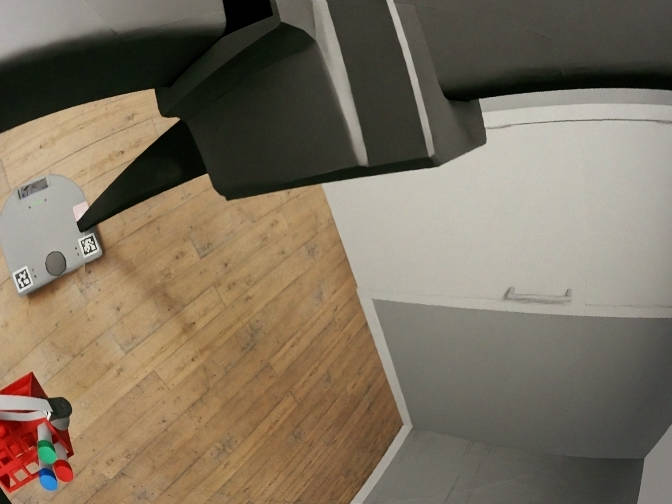

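execute_actions([
  {"r1":{"base":{"rotate_rad":-1.1},"joints":{"lift_m":0.27}},"r2":{"base":{"translate_m":0.2}}},
], cameras=[])

execute_actions([
  {"r1":{"base":{"translate_m":0.47}},"r2":{"base":{"translate_m":0.58}}},
], cameras=[])

execute_actions([
  {"r1":{"base":{"rotate_rad":1.12},"joints":{"lift_m":0.31}},"r2":{"base":{"rotate_rad":1.68},"joints":{"head_pan_rad":0}}},
], cameras=["r1_nav_camera","r2_nav_camera"])

Scene clock: 163.40 s.
r1.base_odometry: x=-3.686 y=-2.361 heading=-0.236 (m, m, rad; r1's odometry frame)
r1.turned_by_wheels: -1.100 (rad since the last result)
r1.turned_by_imu: -1.091 (rad since the last result)
r1.base_tilt: forward=+0.2 right=+0.1 (deg)
r1.lidar_m: 1.38 1.28 1.90 1.14 0.78 0.73 0.51 0.34 0.36 0.41 0.54 0.97
r1.head_depth_mm: 609 692 794 933 1131 1266 1143 / 636 725 841 1004 1233 1259 1129 / 669 765 896 1076 1333 1254 - / 662 774 922 1139 1363 1251 - / 549 632 745 906 1148 1219 1146 / 468 527 604 704 843 1052 1107 / 407 451 506 575 664 775 1049
r1.base_status: done
r1.joint_positions: lift_m=+0.270 arm_m=-0.001 wrist_yaw_rad=+2.833 wrist_pitch_rad=-0.582 wrist_roll_rad=+0.016 gripper_m=+0.037 head_pan_rad=-3.134 head_tilt_rad=-0.890
r1.joint_status: all done
r1.motor_effort: left_wheel=+4(11) right_wheel=-2(5) lift_m=+26(43) arm_m=+0(0) wrist_yaw_rad=+0(1) wrist_pitch_rad=+6(6) wrist_roll_rad=+0(0) gripper_m=+0(0) head_pan_rad=-4(4) head_tilt_rad=-5(5) (%)
r1.hand_pose: x=+0.0398 y=+0.0468 z=+0.2481 quat_wxyz=(+0.306, +0.705, +0.094, +0.633) (m; r1's base frame)
r1.wrist_depth_mm: - 978 - - 998 990 936 / - 794 787 787 783 750 752 / 640 - 626 636 637 630 630 / 547 - 540 541 535 532 533 / 487 - - 461 465 467 453 / - - - 414 400 405 406 / - - - - 372 365 365
r2.base_odometry: x=-0.872 y=-0.068 heading=+1.819 (m, m, rad; r2's odometry frame)
r2.turned_by_wheels: +0.000 (rad since the last result)
r2.turned_by_imu: +0.001 (rad since the last result)
r2.base_tilt: forward=+1.1 right=+1.2 (deg)
r2.lidar_m: 2.49 2.32 1.52 1.38 1.40 1.74 1.66 1.67 1.90 1.75 1.77 2.19
r2.head_depth_mm: 1682 1924 2264 2076 1693 1436 1235 / 1578 1806 2037 2045 1700 1422 1238 / 1495 1682 1919 2042 1688 1424 1241 / 1410 1583 1773 1952 1680 1425 1239 / 1343 1495 1690 1868 1690 1427 1242 / 1287 1412 1589 1791 1683 1427 1246 / 1221 1354 1502 1681 1684 1418 1236
r2.base_status: done
r2.joint_positions: lift_m=+0.950 arm_m=+0.003 wrist_yaw_rad=+1.568 wrist_pitch_rad=-0.913 wrist_roll_rad=+0.018 gripper_m=+0.084 head_pan_rad=+1.193 head_tilt_rad=-0.691
r2.joint_status: not commanded
r2.motor_effort: left_wheel=-2(3) right_wheel=+3(8) lift_m=+16(16) arm_m=-4(3) wrist_yaw_rad=+2(3) wrist_pitch_rad=+7(7) wrist_roll_rad=+0(0) gripper_m=-22(22) head_pan_rad=+4(4) head_tilt_rad=-3(4) (%)
r2.hand_pose: x=+0.1162 y=-0.1489 z=+0.8716 quat_wxyz=(+0.668, +0.671, -0.235, +0.221) (m; r2's base frame)
r2.wrist_depth_mm: - - - - - - - / - - - - - - - / - - 112 - - - - / - - 126 148 168 - - / - - 136 177 173 150 - / - - 146 167 157 135 993 / 953 963 925 909 911 928 913
r3.base_odometry: x=+0.974 y=+2.649 heading=-0.885 (m, m, rad; r3's odometry frame)
r3.turned_by_wheels: +0.000 (rad since the last result)
r3.turned_by_imu: +0.001 (rad since the last result)
r3.base_tilt: forward=+1.7 right=-0.7 (deg)
r3.lidar_m: 1.31 1.32 1.38 1.39 1.48 0.36 0.27 0.27 0.28 0.41 3.88 0.95
r3.head_depth_mm: 291 333 418 569 1308 1219 1129 / - 316 394 521 775 1221 - / - 303 370 481 688 - - / - 296 349 446 619 902 - / - 290 330 417 563 849 - / - - 314 390 515 761 1086 / - - 302 367 477 678 1070
r3.base_status: not commanded
r3.joint_positions: lift_m=+0.310 arm_m=+0.000 wrist_yaw_rad=+3.035 wrist_pitch_rad=-0.528 wrist_roll_rad=+0.014 gripper_m=+0.037 head_pan_rad=-3.094 head_tilt_rad=-0.993
r3.joint_status: not commanded
r3.motor_effort: left_wheel=-9(9) right_wheel=-1(2) lift_m=+27(27) arm_m=+0(0) wrist_yaw_rad=+1(1) wrist_pitch_rad=+5(5) wrist_roll_rad=+0(0) gripper_m=+0(0) head_pan_rad=-4(5) head_tilt_rad=-3(3) (%)
r3.hand_pose: x=+0.0010 y=+0.0627 z=+0.2987 quat_wxyz=(+0.222, +0.696, +0.147, +0.667) (m; r3's base frame)
r3.wrist_depth_mm: - - - - - - - / 935 949 943 943 951 937 924 / 766 763 742 752 752 754 752 / 632 635 622 627 622 622 621 / 540 536 - 557 551 537 536 / 488 - - - 461 471 467 / - - - - 419 419 417
pictures: none
No camera images: the call's "cameras" was empty. Leave "cameras" out to get every camera's image.

Scene clock: 170.20 s.
r1.base_odometry: x=-3.229 y=-2.471 heading=-0.235 (m, m, rad; r1's odometry frame)
r1.turned_by_wheels: +0.000 (rad since the last result)
r1.turned_by_imu: +0.001 (rad since the last result)
r1.base_tilt: forward=+0.2 right=+0.1 (deg)
r1.lidar_m: 0.96 0.94 0.95 1.79 1.23 1.16 0.82 0.65 0.61 0.61 0.69 0.94
r1.head_depth_mm: 976 1101 1267 1486 1462 1265 1147 / 1017 1156 1342 1572 1444 1258 1128 / 1070 1229 1434 1623 1431 1254 - / 1068 1255 1490 1643 1423 1241 - / 896 1032 1218 1474 1414 1233 1147 / 760 860 980 1145 1346 1227 1119 / 656 742 870 1049 1253 1220 1096
r1.base_status: done
r1.joint_positions: lift_m=+0.270 arm_m=-0.001 wrist_yaw_rad=+2.833 wrist_pitch_rad=-0.582 wrist_roll_rad=+0.016 gripper_m=+0.037 head_pan_rad=-3.134 head_tilt_rad=-0.890
r1.joint_status: not commanded
r1.motor_effort: left_wheel=+3(12) right_wheel=-2(5) lift_m=+26(26) arm_m=+0(1) wrist_yaw_rad=+0(0) wrist_pitch_rad=+5(5) wrist_roll_rad=-1(1) gripper_m=+0(0) head_pan_rad=-3(4) head_tilt_rad=-5(5) (%)
r1.hand_pose: x=+0.0398 y=+0.0468 z=+0.2481 quat_wxyz=(+0.306, +0.705, +0.094, +0.633) (m; r1's base frame)
r1.wrist_depth_mm: - - - - 881 857 756 / - 810 778 767 804 748 726 / 662 - 661 623 635 629 628 / 558 - 556 531 537 545 535 / 474 - - 466 469 460 461 / - - - 411 400 410 403 / - - - - 365 365 365
r2.base_odometry: x=-1.015 y=+0.495 heading=+1.819 (m, m, rad; r2's odometry frame)
r2.turned_by_wheels: +0.000 (rad since the last result)
r2.turned_by_imu: +0.002 (rad since the last result)
r2.base_tilt: forward=+1.1 right=+1.3 (deg)
r2.lidar_m: 1.91 1.93 1.60 1.47 1.48 1.85 2.23 2.25 1.81 1.66 1.68 2.08
r2.head_depth_mm: 1775 2023 2371 2059 1689 1434 1239 / 1687 1890 2203 2072 1699 1424 1240 / 1587 1789 2019 2052 1693 1438 1238 / 1516 1684 1883 2051 1687 1436 1245 / 1440 1593 1765 1967 1688 1421 1231 / 1349 1509 1681 1892 1679 1424 1240 / 1301 1418 1581 1781 1689 1434 1230
r2.base_status: done
r2.joint_positions: lift_m=+0.950 arm_m=+0.003 wrist_yaw_rad=+1.568 wrist_pitch_rad=-0.913 wrist_roll_rad=+0.018 gripper_m=+0.084 head_pan_rad=+1.193 head_tilt_rad=-0.691
r2.joint_status: not commanded
r2.motor_effort: left_wheel=-2(4) right_wheel=+4(6) lift_m=+15(15) arm_m=-3(4) wrist_yaw_rad=+2(2) wrist_pitch_rad=+7(7) wrist_roll_rad=+0(0) gripper_m=-22(22) head_pan_rad=+5(5) head_tilt_rad=-3(4) (%)
r2.hand_pose: x=+0.1162 y=-0.1489 z=+0.8716 quat_wxyz=(+0.668, +0.671, -0.235, +0.221) (m; r2's base frame)
r2.wrist_depth_mm: - - - - - - - / - - - - - - - / - - 113 - - - - / - - 130 149 167 - - / - - 136 178 174 150 - / - - 146 165 157 135 - / 970 971 956 922 911 925 925
r3.base_odometry: x=+0.974 y=+2.649 heading=-0.885 (m, m, rad; r3's odometry frame)
r3.turned_by_wheels: +0.000 (rad since the last result)
r3.turned_by_imu: +0.001 (rad since the last result)
r3.base_tilt: forward=+1.7 right=-0.8 (deg)
r3.lidar_m: 1.31 1.32 1.57 1.02 1.48 0.36 0.27 0.27 0.28 0.41 3.88 0.95
r3.head_depth_mm: 291 333 419 569 1307 1218 1132 / - 315 393 521 772 1221 - / - 303 370 481 686 - - / - 297 349 445 618 907 - / - 290 330 416 562 844 - / - - 313 390 515 761 1084 / - - 302 366 476 676 1067
r3.base_status: not commanded
r3.joint_positions: lift_m=+0.310 arm_m=+0.000 wrist_yaw_rad=+3.035 wrist_pitch_rad=-0.528 wrist_roll_rad=+0.014 gripper_m=+0.037 head_pan_rad=-3.094 head_tilt_rad=-0.993
r3.joint_status: not commanded
r3.motor_effort: left_wheel=-9(9) right_wheel=-2(1) lift_m=+27(27) arm_m=+0(1) wrist_yaw_rad=+1(0) wrist_pitch_rad=+5(5) wrist_roll_rad=+0(0) gripper_m=+0(0) head_pan_rad=-4(5) head_tilt_rad=-3(3) (%)
r3.hand_pose: x=+0.0010 y=+0.0627 z=+0.2987 quat_wxyz=(+0.222, +0.696, +0.147, +0.667) (m; r3's base frame)
r3.wrist_depth_mm: - - - - - - - / 944 946 944 936 931 950 940 / 765 758 754 751 755 752 746 / 631 634 624 630 626 627 627 / 546 546 - 564 551 536 534 / 486 - - - 459 471 467 / - - - - 421 418 418
pictures: none
No camera images: the call's "cameras" was empty. Leave "cameras" out to get every camera's image.

Scene clock: 173.80 s.
r1.base_odometry: x=-3.229 y=-2.471 heading=+0.884 (m, m, rad; r1's odometry frame)
r1.turned_by_wheels: +1.120 (rad since the last result)
r1.turned_by_imu: +1.113 (rad since the last result)
r1.base_tilt: forward=+0.2 right=+0.1 (deg)
r1.lidar_m: 0.95 1.67 1.21 1.16 0.75 0.63 0.60 0.61 0.74 0.94 0.97 0.94
r1.head_depth_mm: 515 598 711 875 1137 1266 1142 / 516 598 713 879 1136 1258 1128 / 516 600 713 880 1145 1252 - / 517 599 713 877 1144 1263 - / 517 599 714 881 1148 1234 1144 / 518 601 715 880 1153 1223 1121 / 516 600 716 885 1084 1199 1100
r1.base_status: done
r1.joint_positions: lift_m=+0.310 arm_m=-0.001 wrist_yaw_rad=+2.833 wrist_pitch_rad=-0.583 wrist_roll_rad=+0.016 gripper_m=+0.037 head_pan_rad=-3.134 head_tilt_rad=-0.890
r1.joint_status: all done
r1.motor_effort: left_wheel=-4(10) right_wheel=+3(7) lift_m=+51(53) arm_m=-1(0) wrist_yaw_rad=+0(0) wrist_pitch_rad=+6(6) wrist_roll_rad=-1(1) gripper_m=+0(1) head_pan_rad=-4(4) head_tilt_rad=-5(5) (%)
r1.hand_pose: x=+0.0398 y=+0.0467 z=+0.2872 quat_wxyz=(+0.306, +0.705, +0.094, +0.633) (m; r1's base frame)
r1.wrist_depth_mm: - - - - - - - / - 884 880 842 862 822 824 / 733 - 711 715 693 695 678 / 609 - 606 593 583 587 579 / 537 519 537 517 521 516 504 / 476 - - 463 438 451 445 / - - - - 407 402 404
r2.base_odometry: x=-1.015 y=+0.495 heading=-2.785 (m, m, rad; r2's odometry frame)
r2.turned_by_wheels: +1.680 (rad since the last result)
r2.turned_by_imu: +1.701 (rad since the last result)
r2.base_tilt: forward=+1.1 right=+1.3 (deg)
r2.lidar_m: 1.47 1.52 2.05 2.23 2.30 1.73 1.66 1.73 1.99 1.91 1.97 1.53
r2.head_depth_mm: 1301 1452 1623 1889 1688 1414 1239 / 1279 1449 1632 1878 1700 1433 1236 / 1285 1448 1644 1878 1693 1438 1230 / 1288 1444 1620 1893 1686 1433 1244 / 1287 1436 1643 1874 1680 1423 1242 / 1284 1438 1624 1873 1680 1424 1240 / 1288 1429 1627 1864 1680 1424 1236
r2.base_status: done
r2.joint_positions: lift_m=+0.950 arm_m=+0.003 wrist_yaw_rad=+1.568 wrist_pitch_rad=-0.913 wrist_roll_rad=+0.018 gripper_m=+0.084 head_pan_rad=+0.007 head_tilt_rad=-0.692
r2.joint_status: all done
r2.motor_effort: left_wheel=-2(6) right_wheel=+4(8) lift_m=+16(16) arm_m=-3(4) wrist_yaw_rad=+1(2) wrist_pitch_rad=+7(7) wrist_roll_rad=+0(0) gripper_m=-23(22) head_pan_rad=-5(61) head_tilt_rad=-4(4) (%)
r2.hand_pose: x=+0.1162 y=-0.1489 z=+0.8716 quat_wxyz=(+0.668, +0.671, -0.235, +0.221) (m; r2's base frame)
r2.wrist_depth_mm: - - - - - - - / - - - - - - - / - - 113 - - - - / - - 115 149 167 - - / - - 136 178 174 150 - / - - 146 166 158 135 - / 982 953 936 895 906 951 925
r3.base_odometry: x=+0.974 y=+2.649 heading=-0.885 (m, m, rad; r3's odometry frame)
r3.turned_by_wheels: +0.000 (rad since the last result)
r3.turned_by_imu: +0.001 (rad since the last result)
r3.base_tilt: forward=+1.7 right=-0.7 (deg)
r3.lidar_m: 1.31 1.33 1.57 1.08 1.47 0.36 0.27 0.27 0.28 0.41 3.89 0.95
r3.head_depth_mm: 291 333 418 570 1300 1213 1125 / - 316 393 521 774 1222 - / - 303 370 480 687 - - / - 297 349 447 618 902 - / - 290 330 416 561 842 - / - - 313 390 516 760 1080 / - - 302 366 476 679 1069
r3.base_status: not commanded
r3.joint_positions: lift_m=+0.310 arm_m=+0.000 wrist_yaw_rad=+3.035 wrist_pitch_rad=-0.528 wrist_roll_rad=+0.014 gripper_m=+0.037 head_pan_rad=-3.094 head_tilt_rad=-0.993
r3.joint_status: not commanded
r3.motor_effort: left_wheel=-9(9) right_wheel=-2(2) lift_m=+27(27) arm_m=+0(0) wrist_yaw_rad=+1(1) wrist_pitch_rad=+5(5) wrist_roll_rad=+0(0) gripper_m=+0(0) head_pan_rad=-3(5) head_tilt_rad=-3(2) (%)
r3.hand_pose: x=+0.0010 y=+0.0627 z=+0.2987 quat_wxyz=(+0.222, +0.696, +0.147, +0.667) (m; r3's base frame)
r3.wrist_depth_mm: - - - - - - - / 946 956 954 944 933 926 933 / 757 753 762 758 740 753 747 / 631 631 627 623 631 622 620 / 540 543 - 560 554 529 535 / 492 - - - 454 473 467 / - - - - 420 415 420
pictures: r1_nav_camera (sideways: a quarter turn counterclockwise sets it upright), r2_nav_camera (sideways: a quarter turn counterclockwise sets it upright)
camera_calibration (this result's frames):
r1_nav_camera: T_world_to_cam=[[-0.798348, -0.0454305, 0.60048, -0.736146], [-0.0628452, 0.997991, -0.00804877, 0.0657412], [-0.598908, -0.044163, -0.799599, 1.00231], [0, 0, 0, 1]] pos_world=[0.0167195, -0.0547878, 1.24401]
r2_nav_camera: T_world_to_cam=[[0.635738, 0.0105696, 0.771832, -0.964274], [-0.0117381, -0.999658, 0.0233579, 0.0189189], [0.771815, -0.0239093, -0.635397, 0.783424], [0, 0, 0, 1]] pos_world=[0.00858904, 0.0478356, 1.2416]
Images, in order (width x height): r1_nav_camera 672x504, r2_nav_camera 672x504.

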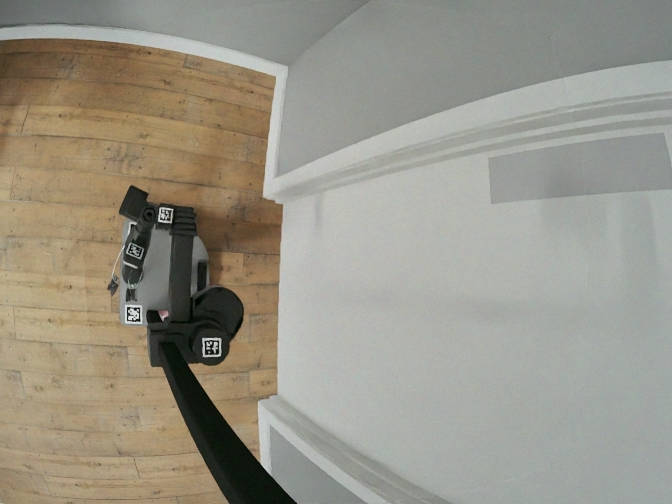

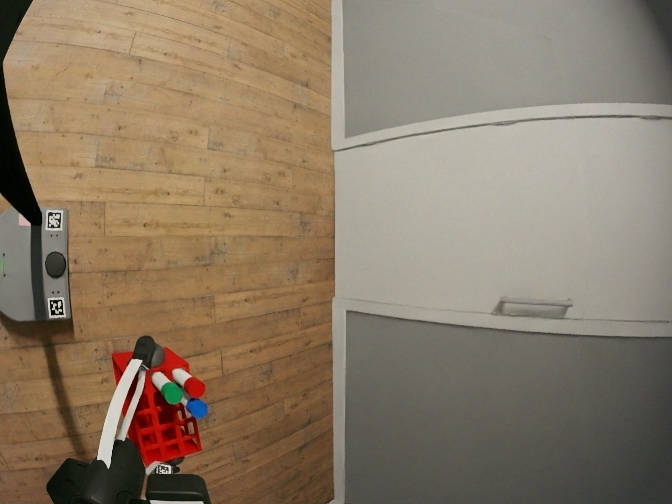

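execute_actions([
  {"r1":{"base":{"translate_m":-0.5}},"r2":{"base":{"rotate_rad":0.03}}},
], cameras=["r1_nav_camera"])

execute_actions([
  {"r1":{"base":{"translate_m":-0.46}}},
], cameras=["r2_nav_camera"])

execute_actions([
  {"r1":{"base":{"rotate_rad":-0.6}}},
], cameras=["r1_nav_camera"])

Scene clock: 185.77 s.
r1.base_odometry: x=-3.546 y=-2.857 heading=+0.884 (m, m, rad; r1's odometry frame)
r1.turned_by_wheels: +0.000 (rad since the last result)
r1.turned_by_imu: +0.004 (rad since the last result)
r1.base_tilt: forward=+0.1 right=+0.1 (deg)
r1.lidar_m: 1.44 1.65 1.20 0.50 0.31 0.27 0.27 0.33 0.33 0.33 0.98 1.32
r1.head_depth_mm: - - 288 325 402 528 711 / - - 294 342 428 575 832 / - - 301 360 459 621 - / - - 312 382 493 663 - / - 289 327 406 533 779 - / - 295 345 433 581 888 1129 / - 302 364 464 638 1091 1101
r1.base_status: translate_m off_target (by the wheels' count: -0.4998 of -0.5000)
r1.joint_positions: lift_m=+0.310 arm_m=-0.001 wrist_yaw_rad=+2.833 wrist_pitch_rad=-0.583 wrist_roll_rad=+0.016 gripper_m=+0.037 head_pan_rad=-3.134 head_tilt_rad=-0.893
r1.joint_status: not commanded
r1.on_its_own: left_wheel is at rest, and its effort (-26) is outside its rest range (-18 to +18)
r1.motor_effort: left_wheel=-26(54) right_wheel=-11(32) lift_m=+49(51) arm_m=+0(0) wrist_yaw_rad=+0(0) wrist_pitch_rad=+6(6) wrist_roll_rad=+0(1) gripper_m=+0(1) head_pan_rad=-4(4) head_tilt_rad=-3(5) (%)
r1.hand_pose: x=+0.0398 y=+0.0467 z=+0.2872 quat_wxyz=(+0.306, +0.705, +0.094, +0.633) (m; r1's base frame)
r1.wrist_depth_mm: - 496 - - - - - / - 537 629 838 824 843 827 / 324 - 657 687 703 692 676 / 342 - 603 601 596 588 598 / 337 426 535 524 524 516 502 / 317 - - 456 448 443 442 / - - - - 403 398 399
r2.base_odometry: x=-1.015 y=+0.495 heading=-2.755 (m, m, rad; r2's odometry frame)
r2.turned_by_wheels: +0.030 (rad since the last result)
r2.turned_by_imu: +0.030 (rad since the last result)
r2.base_tilt: forward=+1.1 right=+1.3 (deg)
r2.lidar_m: 1.22 1.47 2.12 2.22 2.32 1.72 1.67 1.73 1.98 1.91 1.99 1.52
r2.head_depth_mm: 1276 1440 1615 1851 1677 1430 1237 / 1045 1193 1556 1863 1695 1424 1241 / 1068 1195 1357 1550 1675 1421 1239 / 1112 1251 1407 1615 1693 1432 1240 / 1158 1294 1467 1699 1677 1423 1236 / 1184 1340 1539 1778 1694 1428 1241 / 1237 1402 1611 1882 1681 1421 1229
r2.base_status: done
r2.joint_positions: lift_m=+0.950 arm_m=+0.003 wrist_yaw_rad=+1.568 wrist_pitch_rad=-0.913 wrist_roll_rad=+0.018 gripper_m=+0.084 head_pan_rad=+0.007 head_tilt_rad=-0.692
r2.joint_status: not commanded
r2.motor_effort: left_wheel=-3(6) right_wheel=+4(7) lift_m=+16(15) arm_m=-4(3) wrist_yaw_rad=+2(2) wrist_pitch_rad=+7(7) wrist_roll_rad=+0(0) gripper_m=-22(22) head_pan_rad=-5(5) head_tilt_rad=-4(4) (%)
r2.hand_pose: x=+0.1162 y=-0.1489 z=+0.8716 quat_wxyz=(+0.668, +0.671, -0.235, +0.221) (m; r2's base frame)
r2.wrist_depth_mm: - - - - - - - / - - - - - - - / - - 113 - - - - / - - 130 149 168 - - / - - 136 179 173 150 - / - - 146 166 157 135 994 / 997 971 923 933 910 914 946
r3.base_odometry: x=+0.974 y=+2.649 heading=-0.885 (m, m, rad; r3's odometry frame)
r3.turned_by_wheels: +0.000 (rad since the last result)
r3.turned_by_imu: +0.001 (rad since the last result)
r3.base_tilt: forward=+1.8 right=-0.7 (deg)
r3.lidar_m: 1.31 1.33 1.56 1.57 1.48 0.35 0.27 0.27 0.28 0.41 3.90 0.95
r3.head_depth_mm: 291 332 417 570 1311 1211 1132 / - 316 392 522 771 1219 - / - 303 369 481 686 - - / - 296 349 447 618 905 - / - 290 330 416 562 847 - / - - 314 390 516 760 1085 / - - 302 367 475 678 1069
r3.base_status: not commanded
r3.joint_positions: lift_m=+0.310 arm_m=+0.000 wrist_yaw_rad=+3.035 wrist_pitch_rad=-0.528 wrist_roll_rad=+0.014 gripper_m=+0.037 head_pan_rad=-3.094 head_tilt_rad=-0.993
r3.joint_status: not commanded
r3.motor_effort: left_wheel=-9(9) right_wheel=-1(1) lift_m=+28(27) arm_m=+0(0) wrist_yaw_rad=+0(1) wrist_pitch_rad=+5(5) wrist_roll_rad=+0(0) gripper_m=+0(0) head_pan_rad=-2(5) head_tilt_rad=-2(2) (%)
r3.hand_pose: x=+0.0010 y=+0.0627 z=+0.2987 quat_wxyz=(+0.222, +0.696, +0.147, +0.667) (m; r3's base frame)
r3.wrist_depth_mm: - - - - - - - / 949 955 932 929 922 940 936 / 762 753 755 756 745 745 744 / 633 624 627 626 615 621 622 / 544 544 - 564 554 536 534 / 484 - - - 458 471 465 / - - - - 419 418 419
pictures: r1_nav_camera (sideways: a quarter turn counterclockwise sets it upright)
camera_calibration (this result's frames):
r1_nav_camera: T_world_to_cam=[[-0.800222, -0.0450985, 0.598006, -0.732912], [-0.0623875, 0.998018, -0.00821852, 0.0659594], [-0.59645, -0.0438847, -0.801449, 1.0047], [0, 0, 0, 1]] pos_world=[0.0168747, -0.054791, 1.24404]
Images, in order (width x height): r1_nav_camera 672x504.

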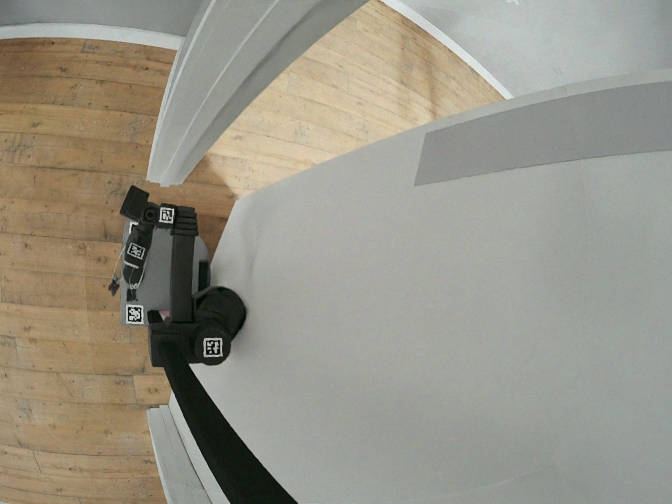

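Scene clock: 191.33 s.
r1.base_odometry: x=-3.837 y=-3.213 heading=+0.884 (m, m, rad; r1's odometry frame)
r1.turned_by_wheels: +0.000 (rad since the last result)
r1.turned_by_imu: +0.003 (rad since the last result)
r1.base_tilt: forward=+0.2 right=+0.1 (deg)
r1.lidar_m: 1.87 1.65 0.36 0.25 0.24 0.24 0.31 2.85 2.06 1.27 0.46 0.47
r1.head_depth_mm: - - 294 321 362 413 472 / - 297 328 374 430 506 592 / 302 338 384 445 530 642 - / 2456 2263 1583 1526 715 874 - / 2465 2420 1948 1552 1406 1231 - / 1002 2301 1931 1602 1396 1221 1120 / 2410 2346 1919 1603 1383 1215 1099
r1.base_status: done
r1.joint_positions: lift_m=+0.310 arm_m=-0.001 wrist_yaw_rad=+2.833 wrist_pitch_rad=-0.583 wrist_roll_rad=+0.016 gripper_m=+0.037 head_pan_rad=-3.134 head_tilt_rad=-0.893
r1.joint_status: not commanded
r1.motor_effort: left_wheel=-5(36) right_wheel=-6(16) lift_m=+48(49) arm_m=+0(1) wrist_yaw_rad=+0(0) wrist_pitch_rad=+6(6) wrist_roll_rad=-1(1) gripper_m=+0(0) head_pan_rad=-4(4) head_tilt_rad=-3(3) (%)
r1.hand_pose: x=+0.0398 y=+0.0467 z=+0.2872 quat_wxyz=(+0.306, +0.705, +0.094, +0.633) (m; r1's base frame)
r1.wrist_depth_mm: - 255 304 391 551 - - / - 283 335 438 651 840 817 / 238 - 363 511 662 695 683 / 259 - 409 560 593 579 574 / 278 320 455 513 519 513 507 / 288 - - 459 448 450 453 / - - - - 409 408 404
r2.base_odometry: x=-1.015 y=+0.495 heading=-2.755 (m, m, rad; r2's odometry frame)
r2.turned_by_wheels: +0.000 (rad since the last result)
r2.turned_by_imu: +0.000 (rad since the last result)
r2.base_tilt: forward=+1.1 right=+1.3 (deg)
r2.lidar_m: 0.76 1.04 2.11 2.23 2.33 1.72 1.66 1.74 1.98 1.91 1.99 1.52
r2.head_depth_mm: 1277 1429 1616 1860 1683 1439 1245 / 2618 1493 1649 1866 1684 1435 1240 / 3126 3165 2632 1941 1643 1430 1227 / - 3776 2666 1889 1486 1434 1236 / - 3346 864 995 1149 1366 1241 / 664 761 938 1176 1567 1422 1235 / 743 1017 1323 1791 1696 1429 1244
r2.base_status: not commanded
r2.joint_positions: lift_m=+0.950 arm_m=+0.003 wrist_yaw_rad=+1.568 wrist_pitch_rad=-0.913 wrist_roll_rad=+0.018 gripper_m=+0.084 head_pan_rad=+0.007 head_tilt_rad=-0.692
r2.joint_status: not commanded
r2.motor_effort: left_wheel=-2(3) right_wheel=+4(4) lift_m=+16(15) arm_m=-4(4) wrist_yaw_rad=+2(2) wrist_pitch_rad=+7(7) wrist_roll_rad=+0(0) gripper_m=-23(22) head_pan_rad=-5(5) head_tilt_rad=-3(4) (%)
r2.hand_pose: x=+0.1162 y=-0.1489 z=+0.8716 quat_wxyz=(+0.668, +0.671, -0.235, +0.221) (m; r2's base frame)
r2.wrist_depth_mm: - - - - - - - / - - - - - - - / - - 113 - - - - / - - 129 148 168 - - / - - 136 178 174 150 - / - - 147 166 157 135 993 / 961 962 926 946 903 939 917
r3.base_odometry: x=+0.974 y=+2.649 heading=-0.885 (m, m, rad; r3's odometry frame)
r3.turned_by_wheels: +0.000 (rad since the last result)
r3.turned_by_imu: +0.001 (rad since the last result)
r3.base_tilt: forward=+1.7 right=-0.8 (deg)
r3.lidar_m: 1.31 1.32 1.57 1.77 1.47 0.36 0.27 0.27 0.29 0.41 3.90 0.95
r3.head_depth_mm: 291 333 418 569 1306 1217 1127 / - 315 394 522 773 1222 - / - 303 370 481 685 - - / - 296 349 447 619 905 - / - 290 330 416 562 842 - / - - 314 390 515 761 1081 / - - 302 367 475 678 1069
r3.base_status: not commanded
r3.joint_positions: lift_m=+0.310 arm_m=+0.000 wrist_yaw_rad=+3.035 wrist_pitch_rad=-0.528 wrist_roll_rad=+0.014 gripper_m=+0.037 head_pan_rad=-3.094 head_tilt_rad=-0.993
r3.joint_status: not commanded
r3.motor_effort: left_wheel=-9(9) right_wheel=-1(2) lift_m=+27(27) arm_m=+0(0) wrist_yaw_rad=+0(0) wrist_pitch_rad=+5(5) wrist_roll_rad=+0(0) gripper_m=+0(0) head_pan_rad=-3(5) head_tilt_rad=-3(3) (%)
r3.hand_pose: x=+0.0010 y=+0.0627 z=+0.2987 quat_wxyz=(+0.222, +0.696, +0.147, +0.667) (m; r3's base frame)
r3.wrist_depth_mm: - - - - - - - / 949 946 936 937 932 938 921 / 765 759 755 760 755 752 742 / 631 638 631 626 628 625 620 / 539 542 - 561 553 535 534 / 486 - - - 457 469 471 / - - - - 420 421 416
pictures: r2_nav_camera (sideways: a quarter turn counterclockwise sets it upright)
camera_calibration (this result's frames):
r2_nav_camera: T_world_to_cam=[[0.635738, 0.0105666, 0.771832, -0.964274], [-0.0117429, -0.999658, 0.0233579, 0.018919], [0.771815, -0.023913, -0.635397, 0.783424], [0, 0, 0, 1]] pos_world=[0.00858928, 0.0478356, 1.2416]
Images, in order (width x height): r2_nav_camera 672x504.

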